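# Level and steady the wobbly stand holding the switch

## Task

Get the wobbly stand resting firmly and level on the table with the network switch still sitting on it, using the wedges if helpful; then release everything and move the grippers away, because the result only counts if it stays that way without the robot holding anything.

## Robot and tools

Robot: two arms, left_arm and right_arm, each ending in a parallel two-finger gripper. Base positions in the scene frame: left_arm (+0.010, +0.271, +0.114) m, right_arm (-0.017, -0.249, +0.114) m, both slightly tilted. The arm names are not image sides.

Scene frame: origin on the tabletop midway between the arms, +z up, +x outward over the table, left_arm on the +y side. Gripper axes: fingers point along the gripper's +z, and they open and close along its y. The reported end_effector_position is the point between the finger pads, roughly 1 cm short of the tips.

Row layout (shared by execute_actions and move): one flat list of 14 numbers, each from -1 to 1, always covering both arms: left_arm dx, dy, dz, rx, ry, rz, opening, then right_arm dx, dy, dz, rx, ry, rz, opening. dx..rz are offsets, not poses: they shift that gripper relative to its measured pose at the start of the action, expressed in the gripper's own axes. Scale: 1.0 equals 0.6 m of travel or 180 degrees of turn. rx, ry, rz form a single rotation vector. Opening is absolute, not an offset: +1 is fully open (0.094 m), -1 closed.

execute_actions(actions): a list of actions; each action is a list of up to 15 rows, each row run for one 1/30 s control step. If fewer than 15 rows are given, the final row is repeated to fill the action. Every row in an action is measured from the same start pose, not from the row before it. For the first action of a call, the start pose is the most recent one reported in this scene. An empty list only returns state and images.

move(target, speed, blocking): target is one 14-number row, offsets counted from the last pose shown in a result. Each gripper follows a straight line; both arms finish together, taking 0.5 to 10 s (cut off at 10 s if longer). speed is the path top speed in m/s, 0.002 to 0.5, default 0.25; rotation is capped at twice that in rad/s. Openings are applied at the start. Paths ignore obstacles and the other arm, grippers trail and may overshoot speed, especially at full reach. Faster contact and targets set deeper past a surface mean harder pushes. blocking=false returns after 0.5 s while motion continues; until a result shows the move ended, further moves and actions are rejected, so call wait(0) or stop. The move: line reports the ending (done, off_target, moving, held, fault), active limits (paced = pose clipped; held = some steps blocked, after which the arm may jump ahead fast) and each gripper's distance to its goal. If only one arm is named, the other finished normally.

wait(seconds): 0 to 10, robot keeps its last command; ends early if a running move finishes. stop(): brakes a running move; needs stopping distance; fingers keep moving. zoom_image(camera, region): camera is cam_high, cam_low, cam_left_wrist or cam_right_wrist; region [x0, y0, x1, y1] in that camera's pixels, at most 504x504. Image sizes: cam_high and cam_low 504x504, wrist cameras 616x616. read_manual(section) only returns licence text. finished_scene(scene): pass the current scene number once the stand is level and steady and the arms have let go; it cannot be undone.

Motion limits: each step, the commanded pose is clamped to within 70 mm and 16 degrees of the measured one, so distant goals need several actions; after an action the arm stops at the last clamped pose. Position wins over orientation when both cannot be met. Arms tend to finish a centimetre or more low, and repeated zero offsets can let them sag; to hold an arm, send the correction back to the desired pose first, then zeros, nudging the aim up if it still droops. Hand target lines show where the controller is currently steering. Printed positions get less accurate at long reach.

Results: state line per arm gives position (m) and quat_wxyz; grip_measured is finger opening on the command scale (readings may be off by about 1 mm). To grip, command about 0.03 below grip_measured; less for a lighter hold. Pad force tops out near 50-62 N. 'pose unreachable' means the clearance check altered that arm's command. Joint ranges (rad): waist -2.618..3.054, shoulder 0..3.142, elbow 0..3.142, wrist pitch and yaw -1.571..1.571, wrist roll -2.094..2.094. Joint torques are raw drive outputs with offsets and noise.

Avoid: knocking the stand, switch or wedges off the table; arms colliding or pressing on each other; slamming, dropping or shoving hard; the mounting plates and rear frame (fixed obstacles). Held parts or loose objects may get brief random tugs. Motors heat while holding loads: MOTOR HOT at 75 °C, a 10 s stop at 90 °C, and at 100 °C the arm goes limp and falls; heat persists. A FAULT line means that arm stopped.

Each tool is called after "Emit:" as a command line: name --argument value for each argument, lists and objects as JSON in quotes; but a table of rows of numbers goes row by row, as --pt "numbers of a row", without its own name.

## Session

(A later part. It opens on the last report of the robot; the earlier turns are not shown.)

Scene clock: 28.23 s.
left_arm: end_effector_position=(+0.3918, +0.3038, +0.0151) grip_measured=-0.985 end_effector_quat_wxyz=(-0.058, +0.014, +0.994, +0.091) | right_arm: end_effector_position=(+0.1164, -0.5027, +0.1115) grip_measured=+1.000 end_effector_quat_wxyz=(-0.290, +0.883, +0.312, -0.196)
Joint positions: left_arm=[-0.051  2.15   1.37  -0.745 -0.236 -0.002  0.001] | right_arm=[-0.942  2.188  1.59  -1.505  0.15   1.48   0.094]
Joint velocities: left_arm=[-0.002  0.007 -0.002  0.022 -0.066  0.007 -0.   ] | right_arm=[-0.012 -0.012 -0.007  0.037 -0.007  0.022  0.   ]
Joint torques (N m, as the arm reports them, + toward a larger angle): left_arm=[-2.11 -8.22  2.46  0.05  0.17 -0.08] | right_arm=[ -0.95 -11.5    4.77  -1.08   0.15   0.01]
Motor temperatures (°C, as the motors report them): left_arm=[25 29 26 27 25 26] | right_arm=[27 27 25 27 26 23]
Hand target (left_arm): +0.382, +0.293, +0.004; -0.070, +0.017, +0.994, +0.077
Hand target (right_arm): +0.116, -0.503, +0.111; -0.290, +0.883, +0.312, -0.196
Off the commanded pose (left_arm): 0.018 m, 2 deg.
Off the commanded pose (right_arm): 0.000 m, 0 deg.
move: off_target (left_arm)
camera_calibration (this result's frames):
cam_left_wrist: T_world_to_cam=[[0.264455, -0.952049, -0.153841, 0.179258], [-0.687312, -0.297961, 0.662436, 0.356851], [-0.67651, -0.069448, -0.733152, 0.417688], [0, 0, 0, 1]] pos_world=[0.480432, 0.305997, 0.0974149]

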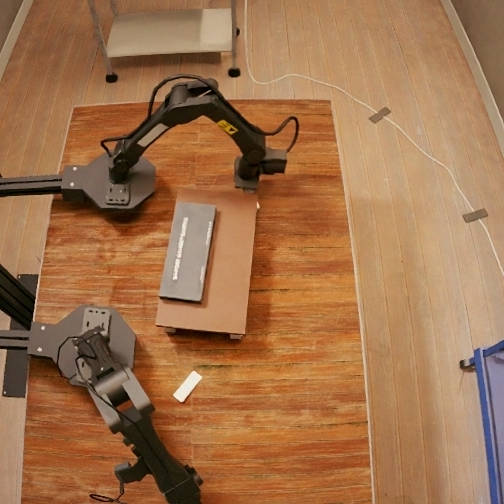

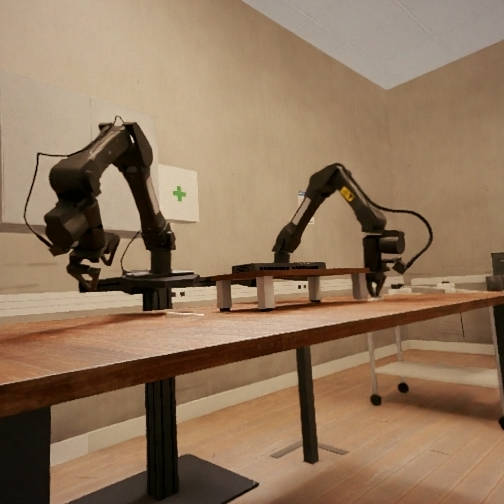

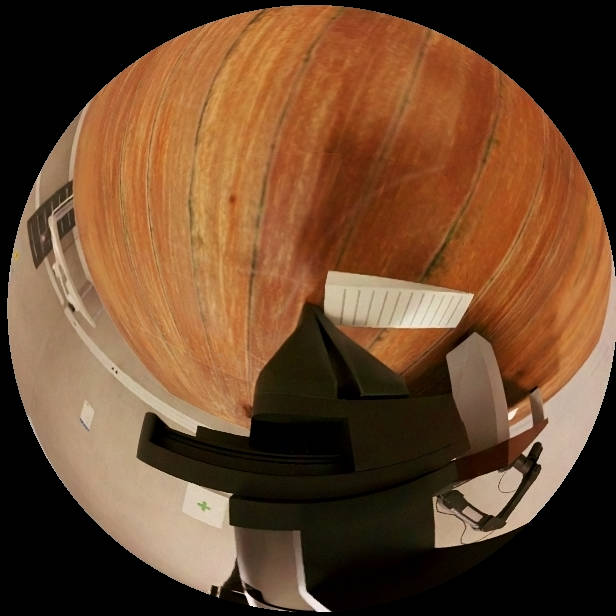

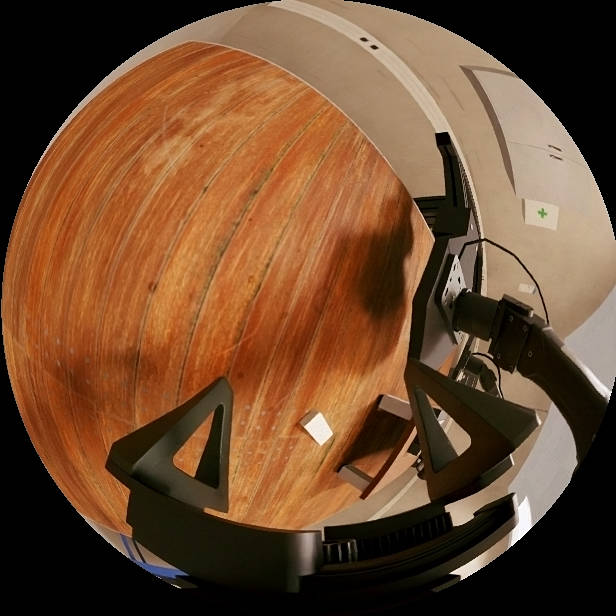

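Emit:
move --target '[0,0.04,-0.07,0,0,0,-1,0,0,0,0,0,0,1]' --speed 0.15

Emit:
move --target '[0,0,0,0,0,-0.57,0.2,0,0,0,0,0,0,1]' --speed 0.5

Scene clock: 29.87 s.
left_arm: end_effector_position=(+0.3873, +0.3171, +0.0479) grip_measured=-0.985 end_effector_quat_wxyz=(-0.073, +0.016, +0.993, +0.092) | right_arm: end_effector_position=(+0.1164, -0.5027, +0.1115) grip_measured=+1.000 end_effector_quat_wxyz=(-0.290, +0.883, +0.312, -0.196)
Joint positions: left_arm=[-0.021  2.082  1.407 -0.873 -0.238  0.028  0.001] | right_arm=[-0.942  2.188  1.59  -1.505  0.15   1.48   0.094]
Joint velocities: left_arm=[-0.002  0.002 -0.007  0.022  0.007 -0.022 -0.001] | right_arm=[-0.007 -0.002  0.012 -0.007 -0.037 -0.081  0.   ]
Joint torques (N m, as the arm reports them, + toward a larger angle): left_arm=[ -0.1  -11.42   7.12  -0.28  -0.07   0.04] | right_arm=[ -1.03 -11.51   4.75  -1.06   0.13   0.04]
Motor temperatures (°C, as the motors report them): left_arm=[25 29 26 27 25 26] | right_arm=[27 27 25 27 26 23]
Hand target (left_arm): +0.398, +0.319, +0.061; -0.058, +0.014, +0.994, +0.092
Hand target (right_arm): +0.116, -0.503, +0.111; -0.290, +0.883, +0.312, -0.196
Off the commanded pose (left_arm): 0.016 m, 2 deg.
Off the commanded pose (right_arm): 0.000 m, 0 deg.
move: off_target (left_arm)
camera_calibration (this result's frames):
cam_left_wrist: T_world_to_cam=[[0.257853, -0.952195, -0.163819, 0.201217], [-0.667222, -0.298119, 0.682598, 0.327325], [-0.698804, -0.0667062, -0.712196, 0.446378], [0, 0, 0, 1]] pos_world=[0.478445, 0.318956, 0.127441]

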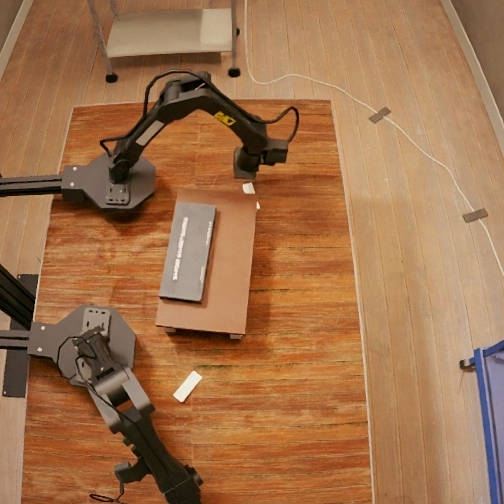

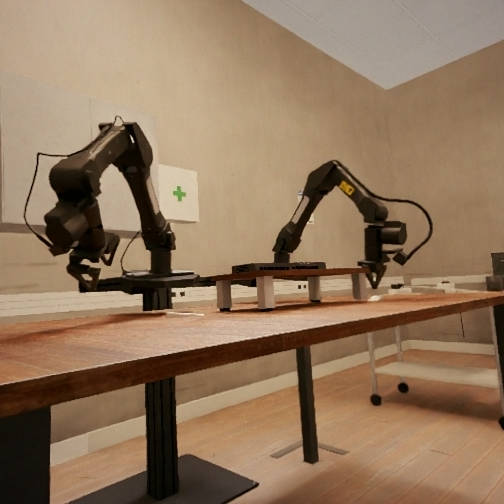

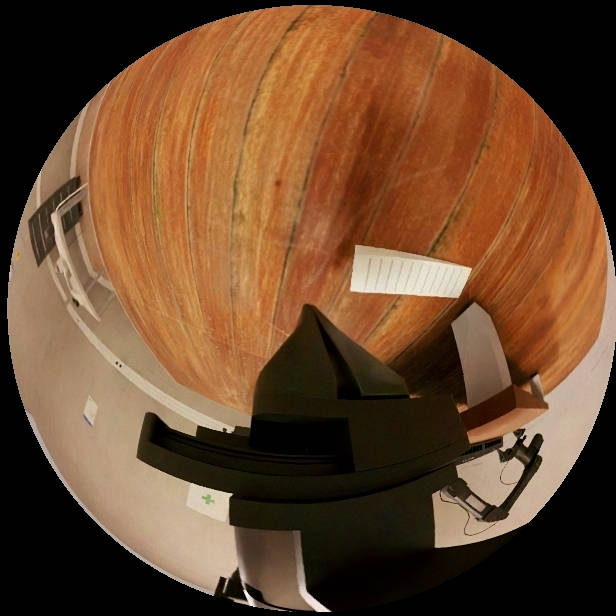

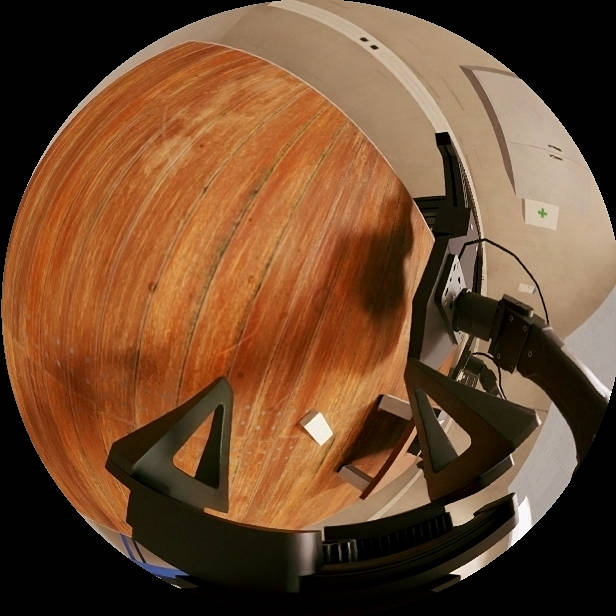

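Scene clock: 32.40 s.
left_arm: end_effector_position=(+0.3873, +0.3157, +0.0477) grip_measured=+0.197 end_effector_quat_wxyz=(-0.023, +0.762, -0.637, -0.112) | right_arm: end_effector_position=(+0.1164, -0.5027, +0.1115) grip_measured=+1.000 end_effector_quat_wxyz=(-0.290, +0.883, +0.312, -0.196)
Joint positions: left_arm=[-0.021  2.082  1.407 -0.873 -0.23  -1.753  0.056] | right_arm=[-0.942  2.188  1.59  -1.505  0.15   1.48   0.094]
Joint velocities: left_arm=[ 0.002 -0.002  0.002 -0.007 -0.007  0.051  0.001] | right_arm=[ 0.002 -0.022  0.007  0.037 -0.022 -0.022  0.   ]
Joint torques (N m, as the arm reports them, + toward a larger angle): left_arm=[-0.53 -9.63  4.62 -0.13 -0.15 -0.1 ] | right_arm=[ -1.02 -11.56   4.72  -1.07   0.15   0.03]
Motor temperatures (°C, as the motors report them): left_arm=[25 30 26 27 25 26] | right_arm=[27 27 25 27 26 23]
Hand target (left_arm): +0.387, +0.317, +0.048; -0.026, +0.765, -0.633, -0.114
Hand target (right_arm): +0.116, -0.503, +0.111; -0.290, +0.883, +0.312, -0.196
Off the commanded pose (left_arm): 0.001 m, 1 deg.
Off the commanded pose (right_arm): 0.000 m, 0 deg.
move: done
camera_calibration (this result's frames):
cam_left_wrist: T_world_to_cam=[[0.89001, 0.455871, 0.0079709, -0.497658], [0.407347, -0.802885, 0.435252, 0.0820259], [0.204819, -0.384132, -0.900273, 0.205287], [0, 0, 0, 1]] pos_world=[0.367461, 0.371582, 0.153079]

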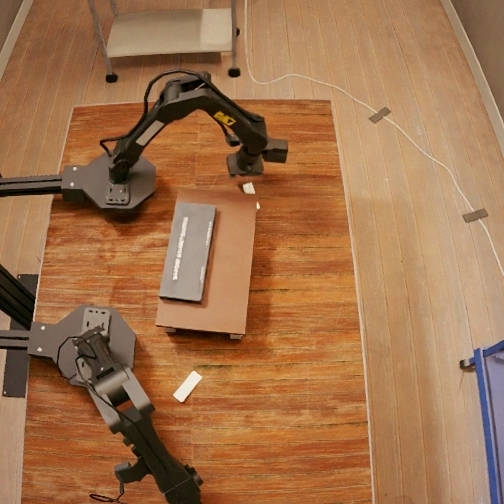

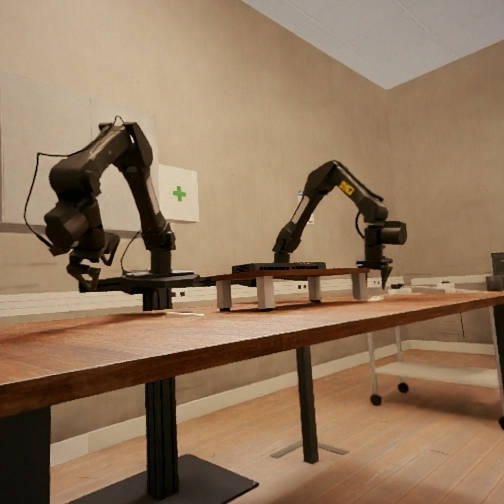

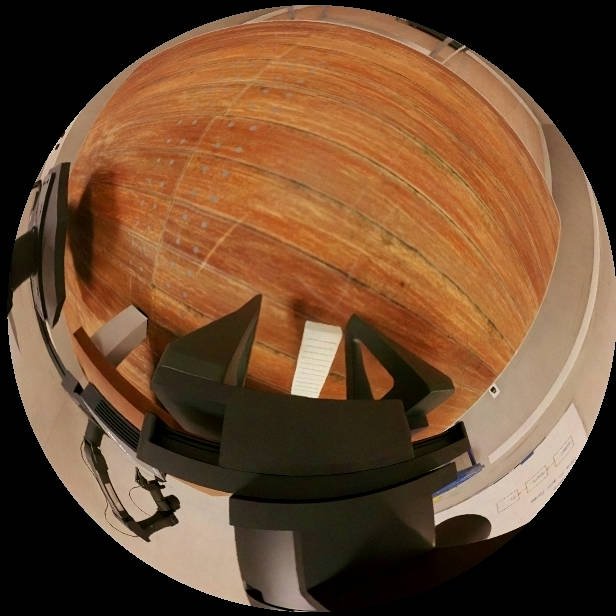

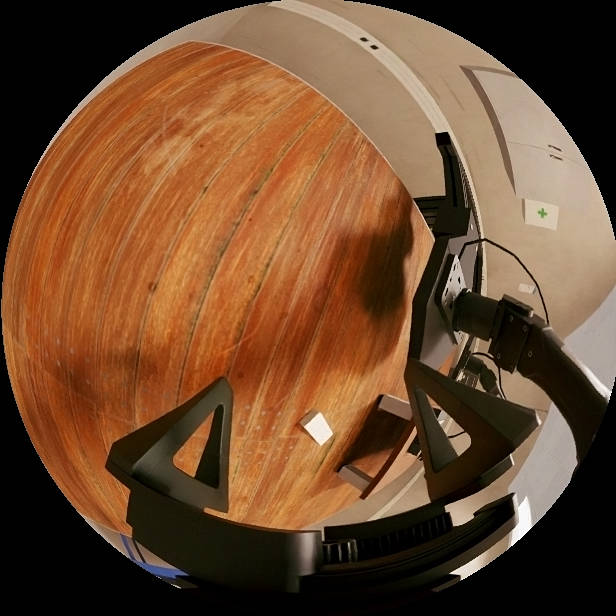

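Emit:
move --target '[0.07,-0.045,0.01,0,0,0,0.2,0,0,0,0,0,0,1]' --speed 0.08

Emit:
move --target '[0,0,0.055,0,0,0,0.2,0,0,0,0,0,0,1]' --speed 0.06

Scene clock: 33.87 s.
left_arm: end_effector_position=(+0.4131, +0.2831, +0.0220) grip_measured=+0.197 end_effector_quat_wxyz=(-0.019, +0.761, -0.638, -0.114) | right_arm: end_effector_position=(+0.1164, -0.5027, +0.1115) grip_measured=+1.000 end_effector_quat_wxyz=(-0.290, +0.883, +0.312, -0.196)
Joint positions: left_arm=[-0.097  2.235  1.558 -0.896 -0.227 -1.829  0.056] | right_arm=[-0.942  2.188  1.59  -1.505  0.15   1.48   0.094]
Joint velocities: left_arm=[-0.007 -0.012 -0.012  0.007 -0.007 -0.007 -0.001] | right_arm=[-0.012  0.017  0.002 -0.022 -0.007 -0.007  0.   ]
Joint torques (N m, as the arm reports them, + toward a larger angle): left_arm=[ -1.23 -10.64   7.46  -0.47  -0.12  -0.1 ] | right_arm=[ -0.98 -11.52   4.7   -1.08   0.15   0.04]
Motor temperatures (°C, as the motors report them): left_arm=[25 30 26 27 25 26] | right_arm=[27 27 26 27 26 23]
Hand target (left_arm): +0.419, +0.281, +0.030; -0.022, +0.762, -0.637, -0.112
Hand target (right_arm): +0.116, -0.503, +0.111; -0.290, +0.883, +0.312, -0.196
Off the commanded pose (left_arm): 0.011 m, 0 deg.
Off the commanded pose (right_arm): 0.000 m, 0 deg.
move: off_target (left_arm)
camera_calibration (this result's frames):
cam_left_wrist: T_world_to_cam=[[0.890827, 0.454343, 0.0000126792, -0.505333], [0.408978, -0.801892, 0.435553, 0.0556185], [0.197901, -0.387997, -0.900163, 0.168325], [0, 0, 0, 1]] pos_world=[0.394106, 0.339504, 0.127301]

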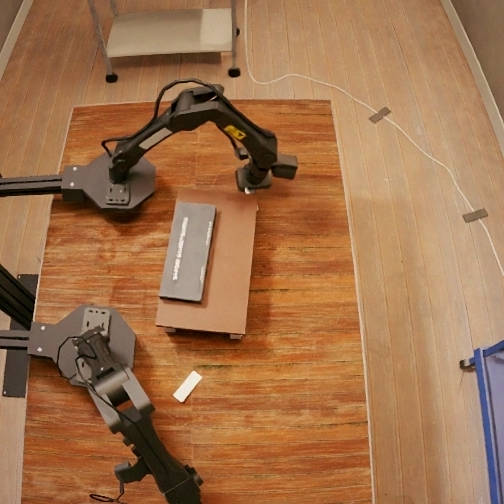

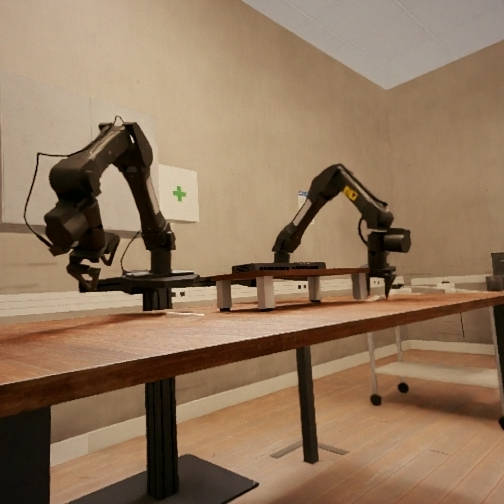

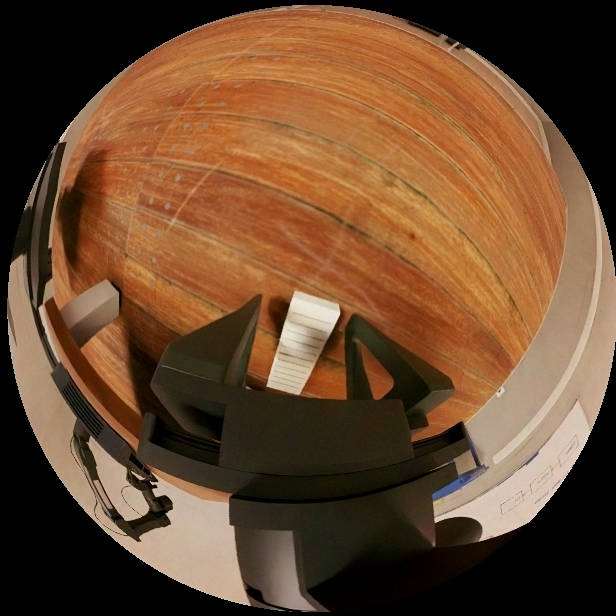

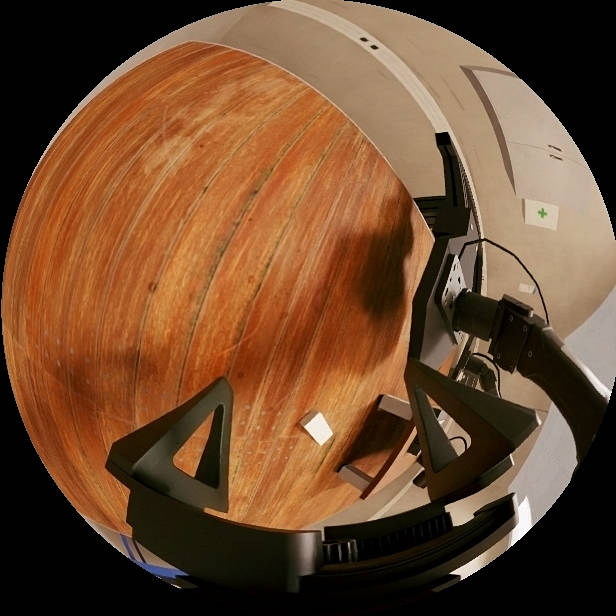

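Scene clock: 34.67 s.
left_arm: end_effector_position=(+0.4135, +0.2832, +0.0184) grip_measured=+0.197 end_effector_quat_wxyz=(-0.021, +0.759, -0.641, -0.112) | right_arm: end_effector_position=(+0.1164, -0.5027, +0.1115) grip_measured=+1.000 end_effector_quat_wxyz=(-0.290, +0.883, +0.312, -0.196)
Joint positions: left_arm=[-0.097  2.24   1.552 -0.88  -0.228 -1.821  0.056] | right_arm=[-0.942  2.188  1.59  -1.505  0.15   1.48   0.094]
Joint velocities: left_arm=[ 0.007  0.012  0.007 -0.007  0.037  0.007 -0.002] | right_arm=[-0.012 -0.032  0.002  0.022 -0.051 -0.051  0.   ]
Joint torques (N m, as the arm reports them, + toward a larger angle): left_arm=[ 0.95 -7.    0.81  0.66 -0.07  0.09] | right_arm=[ -0.95 -11.46   4.8   -1.06   0.13   0.02]
Motor temperatures (°C, as the motors report them): left_arm=[25 30 26 27 25 26] | right_arm=[27 27 26 27 26 23]
Hand target (left_arm): +0.406, +0.289, -0.008; -0.018, +0.761, -0.638, -0.115
Hand target (right_arm): +0.116, -0.503, +0.111; -0.290, +0.883, +0.312, -0.196
Off the commanded pose (left_arm): 0.030 m, 0 deg.
Off the commanded pose (right_arm): 0.000 m, 0 deg.
move: off_target (left_arm)
camera_calibration (this result's frames):
cam_left_wrist: T_world_to_cam=[[0.894015, 0.448024, 0.0033181, -0.5053], [0.401796, -0.805002, 0.436499, 0.0609387], [0.198233, -0.388903, -0.899699, 0.165142], [0, 0, 0, 1]] pos_world=[0.394524, 0.339667, 0.123655]

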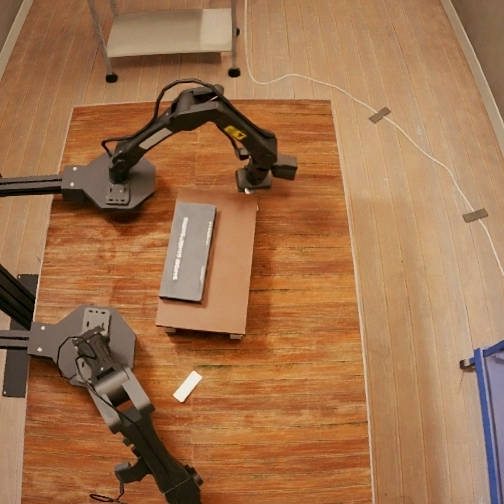

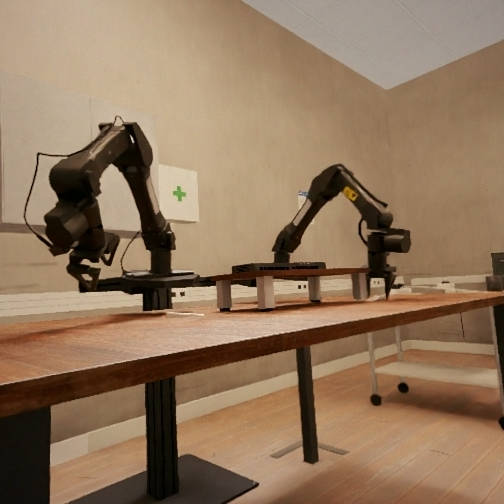

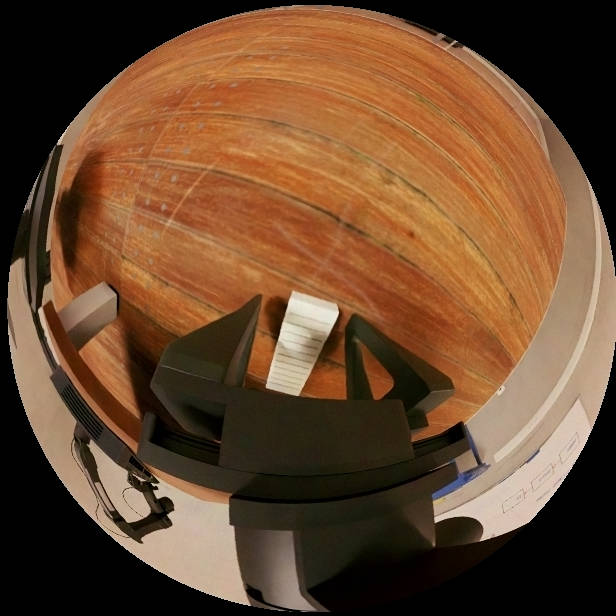

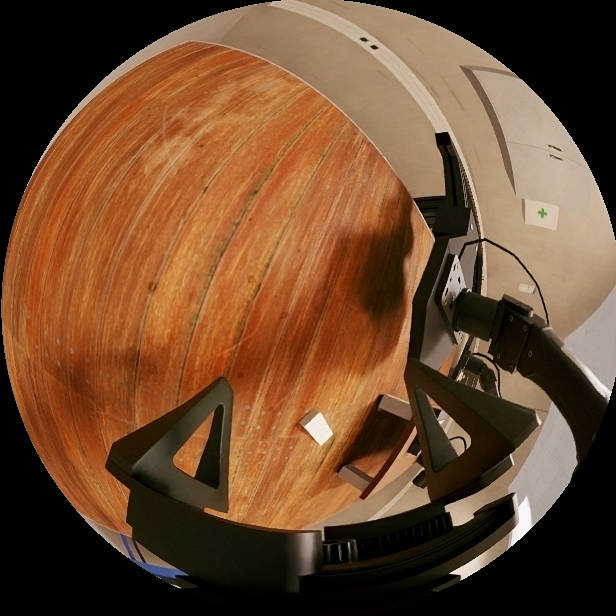

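Emit:
move --target '[0,0,-0.005,0,0,0,-0.6,0,0,0,0,0,0,1]'

Emit:
move --target '[-0.05,0.012,-0.005,0,0,0.07,-0.6,0,0,0,0,0,0,1]' --speed 0.06

Emit:
zoom_image --camera "cam_high" --region '[200, 130, 320, 250]'

Scene clock: 35.60 s.
left_arm: end_effector_position=(+0.4145, +0.2831, +0.0182) grip_measured=-0.416 end_effector_quat_wxyz=(-0.022, +0.760, -0.641, -0.111) | right_arm: end_effector_position=(+0.1164, -0.5027, +0.1115) grip_measured=+1.000 end_effector_quat_wxyz=(-0.290, +0.883, +0.312, -0.196)
Joint positions: left_arm=[-0.097  2.24   1.552 -0.875 -0.228 -1.821  0.027] | right_arm=[-0.942  2.188  1.59  -1.505  0.15   1.48   0.094]
Joint velocities: left_arm=[ 0.002 -0.007  0.002 -0.066 -0.022 -0.037 -0.001] | right_arm=[ 0.002 -0.002 -0.007  0.007  0.022  0.007  0.   ]
Joint torques (N m, as the arm reports them, + toward a larger angle): left_arm=[ -0.9  -10.93   4.97  -0.29  -0.08  -0.03] | right_arm=[ -0.95 -11.56   4.78  -1.08   0.15   0.02]
Motor temperatures (°C, as the motors report them): left_arm=[25 30 26 27 25 26] | right_arm=[27 28 26 27 26 23]
Hand target (left_arm): +0.414, +0.283, +0.021; -0.021, +0.759, -0.641, -0.112
Hand target (right_arm): +0.116, -0.503, +0.111; -0.290, +0.883, +0.312, -0.196
Off the commanded pose (left_arm): 0.003 m, 0 deg.
Off the commanded pose (right_arm): 0.000 m, 0 deg.
move: done
camera_calibration (this result's frames):
cam_left_wrist: T_world_to_cam=[[0.894019, 0.44798, 0.00667165, -0.506185], [0.399965, -0.804729, 0.43868, 0.0611436], [0.201889, -0.38952, -0.898618, 0.163376], [0, 0, 0, 1]] pos_world=[0.3951, 0.339603, 0.123367]

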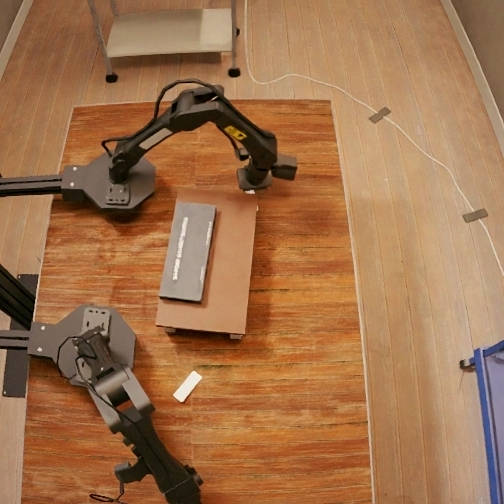

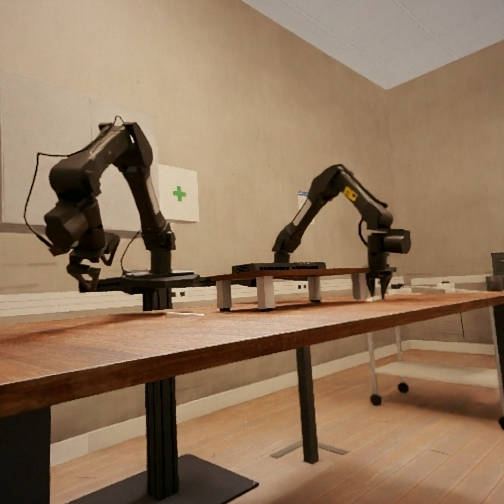

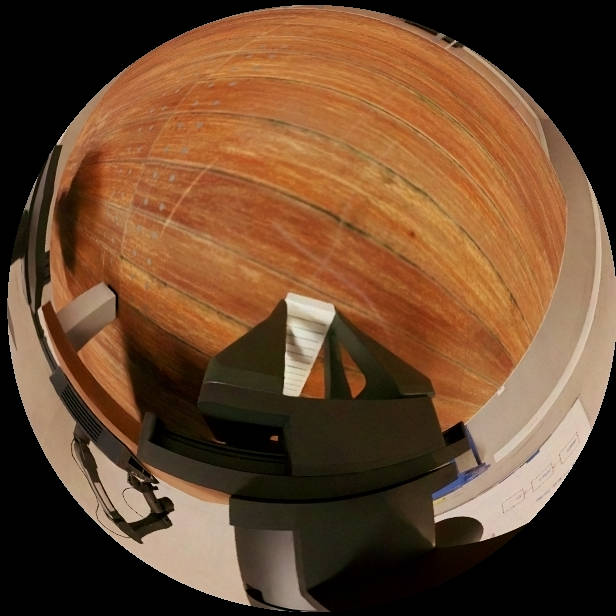

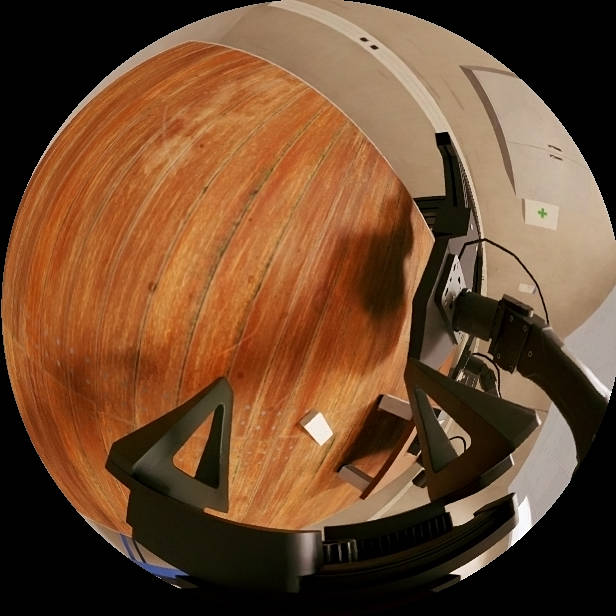

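Scene clock: 37.77 s.
left_arm: end_effector_position=(+0.4020, +0.3053, +0.0207) grip_measured=-0.416 end_effector_quat_wxyz=(+0.002, +0.685, -0.720, -0.115) | right_arm: end_effector_position=(+0.1164, -0.5027, +0.1115) grip_measured=+1.000 end_effector_quat_wxyz=(-0.290, +0.883, +0.312, -0.196)
Joint positions: left_arm=[-0.038  2.204  1.498 -0.866 -0.215 -1.543  0.027] | right_arm=[-0.942  2.188  1.59  -1.505  0.15   1.48   0.094]
Joint velocities: left_arm=[-0.002  0.017 -0.017 -0.051 -0.007  0.022 -0.   ] | right_arm=[ 0.007  0.012  0.002  0.037  0.11  -0.051  0.   ]
Joint torques (N m, as the arm reports them, + toward a larger angle): left_arm=[  0.01 -12.68   3.05  -0.08  -0.18   0.06] | right_arm=[ -0.93 -11.5    4.68  -1.08   0.16   0.03]
Motor temperatures (°C, as the motors report them): left_arm=[25 30 26 27 25 26] | right_arm=[27 28 26 27 26 23]
Hand target (left_arm): +0.404, +0.310, +0.028; -0.010, +0.685, -0.720, -0.112
Hand target (right_arm): +0.116, -0.503, +0.111; -0.290, +0.883, +0.312, -0.196
Off the commanded pose (left_arm): 0.009 m, 1 deg.
Off the commanded pose (right_arm): 0.000 m, 0 deg.
move: done
camera_calibration (this result's frames):
cam_left_wrist: T_world_to_cam=[[0.966333, 0.249627, -0.0623435, -0.472044], [0.249978, -0.853505, 0.457209, 0.15772], [0.0609213, -0.4574, -0.887172, 0.253942], [0, 0, 0, 1]] pos_world=[0.401255, 0.368603, 0.12375]

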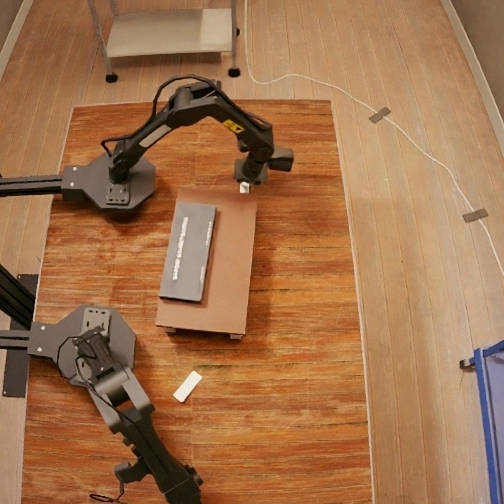

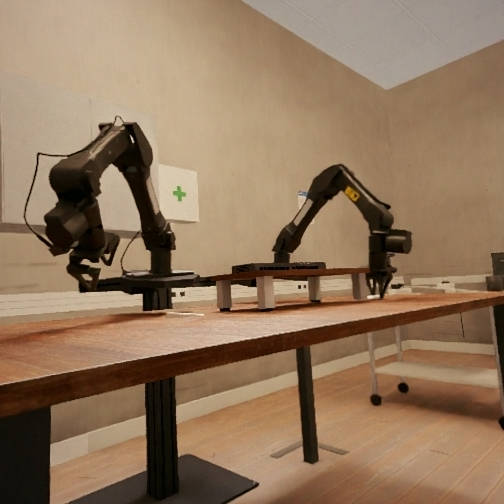

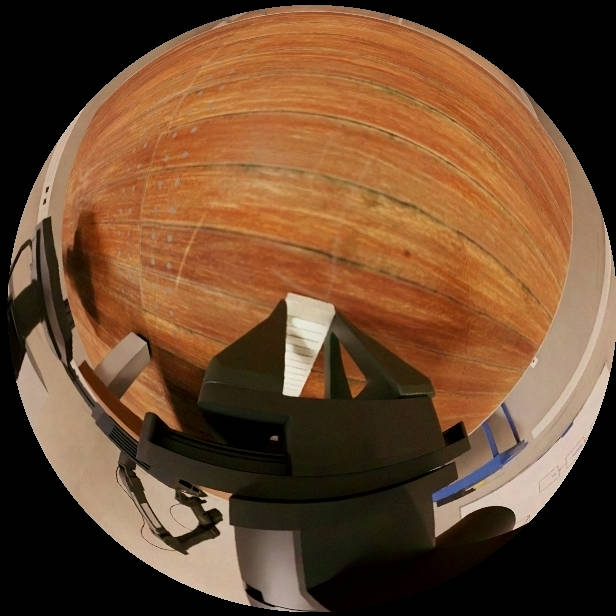

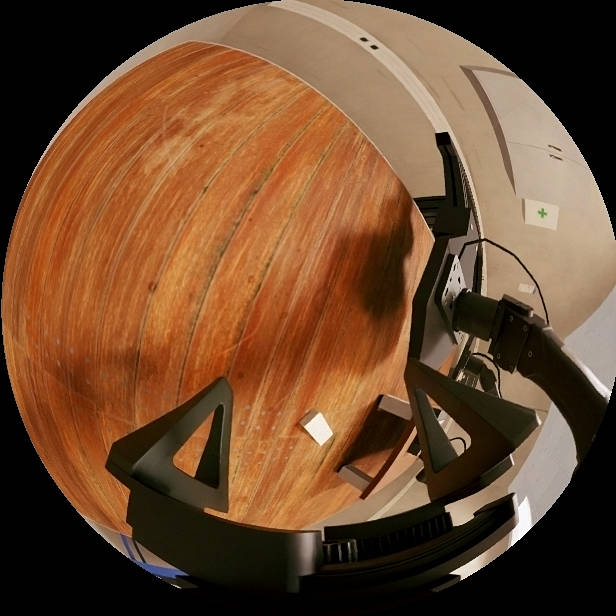

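Region (200, 130, 320, 250) of cam_high's 504x504 image, scaled by 4.200, with more detail than that image has.

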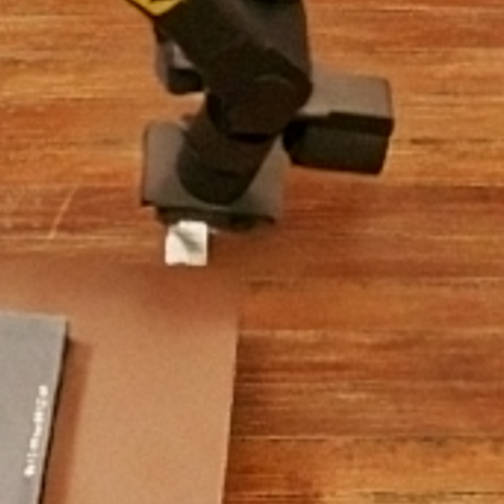

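Emit:
move --target '[0.12,0,0.004,0,0,0,-0.6,0,0,0,0,0,0,1]' --speed 0.04

Emit:
zoom_image --camera "cam_low" --region '[310, 255, 420, 315]'

Scene clock: 40.07 s.
left_arm: end_effector_position=(+0.4010, +0.2630, +0.0178) grip_measured=-0.416 end_effector_quat_wxyz=(-0.022, +0.686, -0.716, -0.128) | right_arm: end_effector_position=(+0.1164, -0.5027, +0.1115) grip_measured=+1.000 end_effector_quat_wxyz=(-0.290, +0.883, +0.312, -0.196)
Joint positions: left_arm=[-0.165  2.223  1.498 -0.866 -0.266 -1.685  0.027] | right_arm=[-0.942  2.188  1.59  -1.505  0.15   1.48   0.094]
Joint velocities: left_arm=[ 0.012  0.007 -0.007 -0.037 -0.037  0.037  0.   ] | right_arm=[-0.002 -0.007 -0.007 -0.066  0.051  0.022  0.   ]
Joint torques (N m, as the arm reports them, + toward a larger angle): left_arm=[-4.97 -7.69  5.15 -0.16  0.43 -0.38] | right_arm=[ -1.   -11.55   4.78  -1.08   0.15   0.02]
Motor temperatures (°C, as the motors report them): left_arm=[25 30 26 27 25 26] | right_arm=[27 28 26 27 26 23]
Hand target (left_arm): +0.395, +0.235, +0.007; +0.004, +0.684, -0.720, -0.116
Hand target (right_arm): +0.116, -0.503, +0.111; -0.290, +0.883, +0.312, -0.196
Off the commanded pose (left_arm): 0.030 m, 3 deg.
Off the commanded pose (right_arm): 0.000 m, 0 deg.
move: off_target (left_arm)
camera_calibration (this result's frames):
cam_left_wrist: T_world_to_cam=[[0.966468, 0.254747, -0.0322961, -0.462703], [0.2447, -0.875533, 0.416611, 0.131816], [0.0778541, -0.410544, -0.908511, 0.213363], [0, 0, 0, 1]] pos_world=[0.398321, 0.320877, 0.123983]

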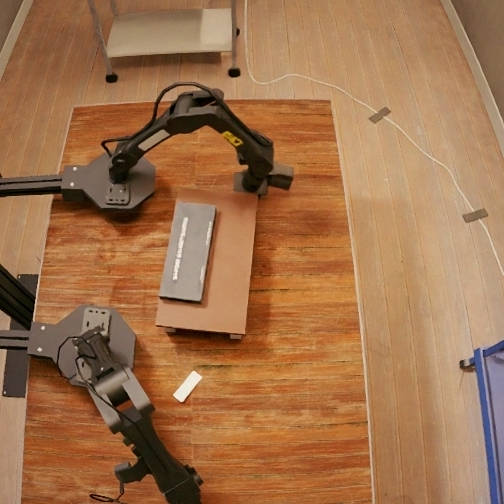

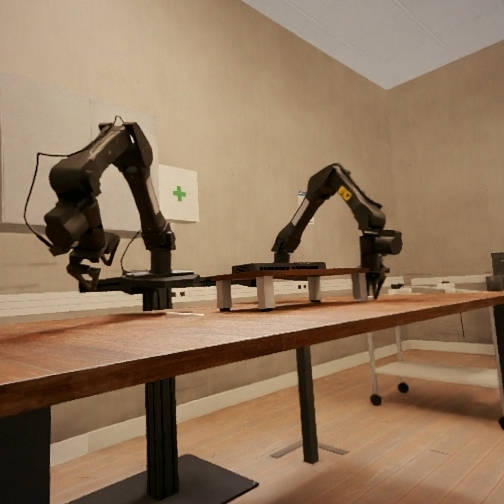

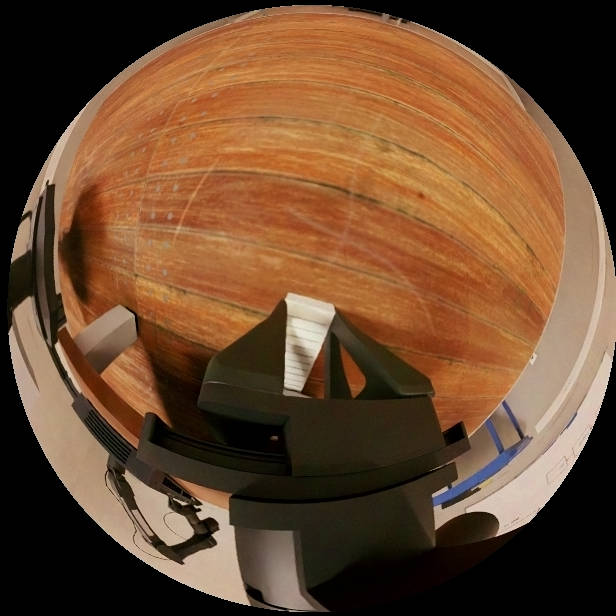

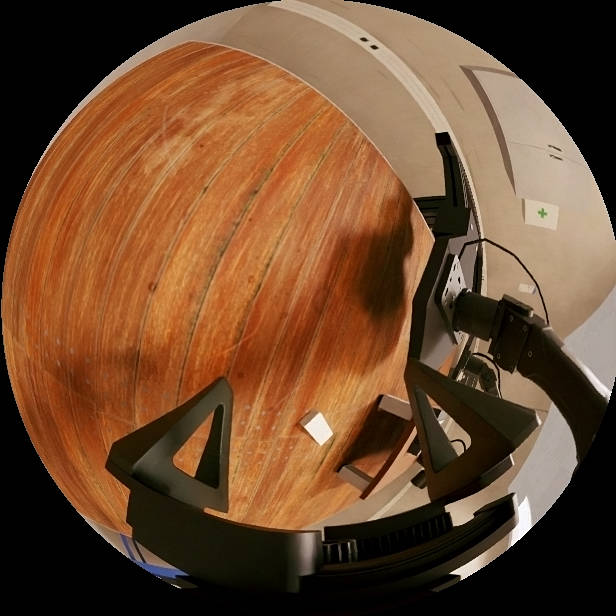

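Region (310, 255, 420, 315) of cam_low's 504x504 image, scaled by 4.582, with more detail than that image has; it fills the top 275 rows of this view, and the rest is white.

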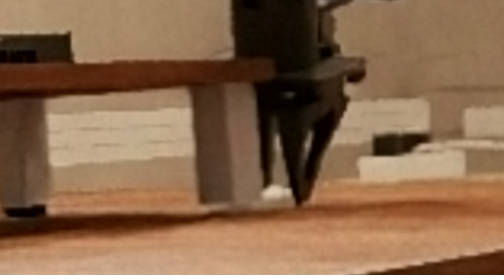

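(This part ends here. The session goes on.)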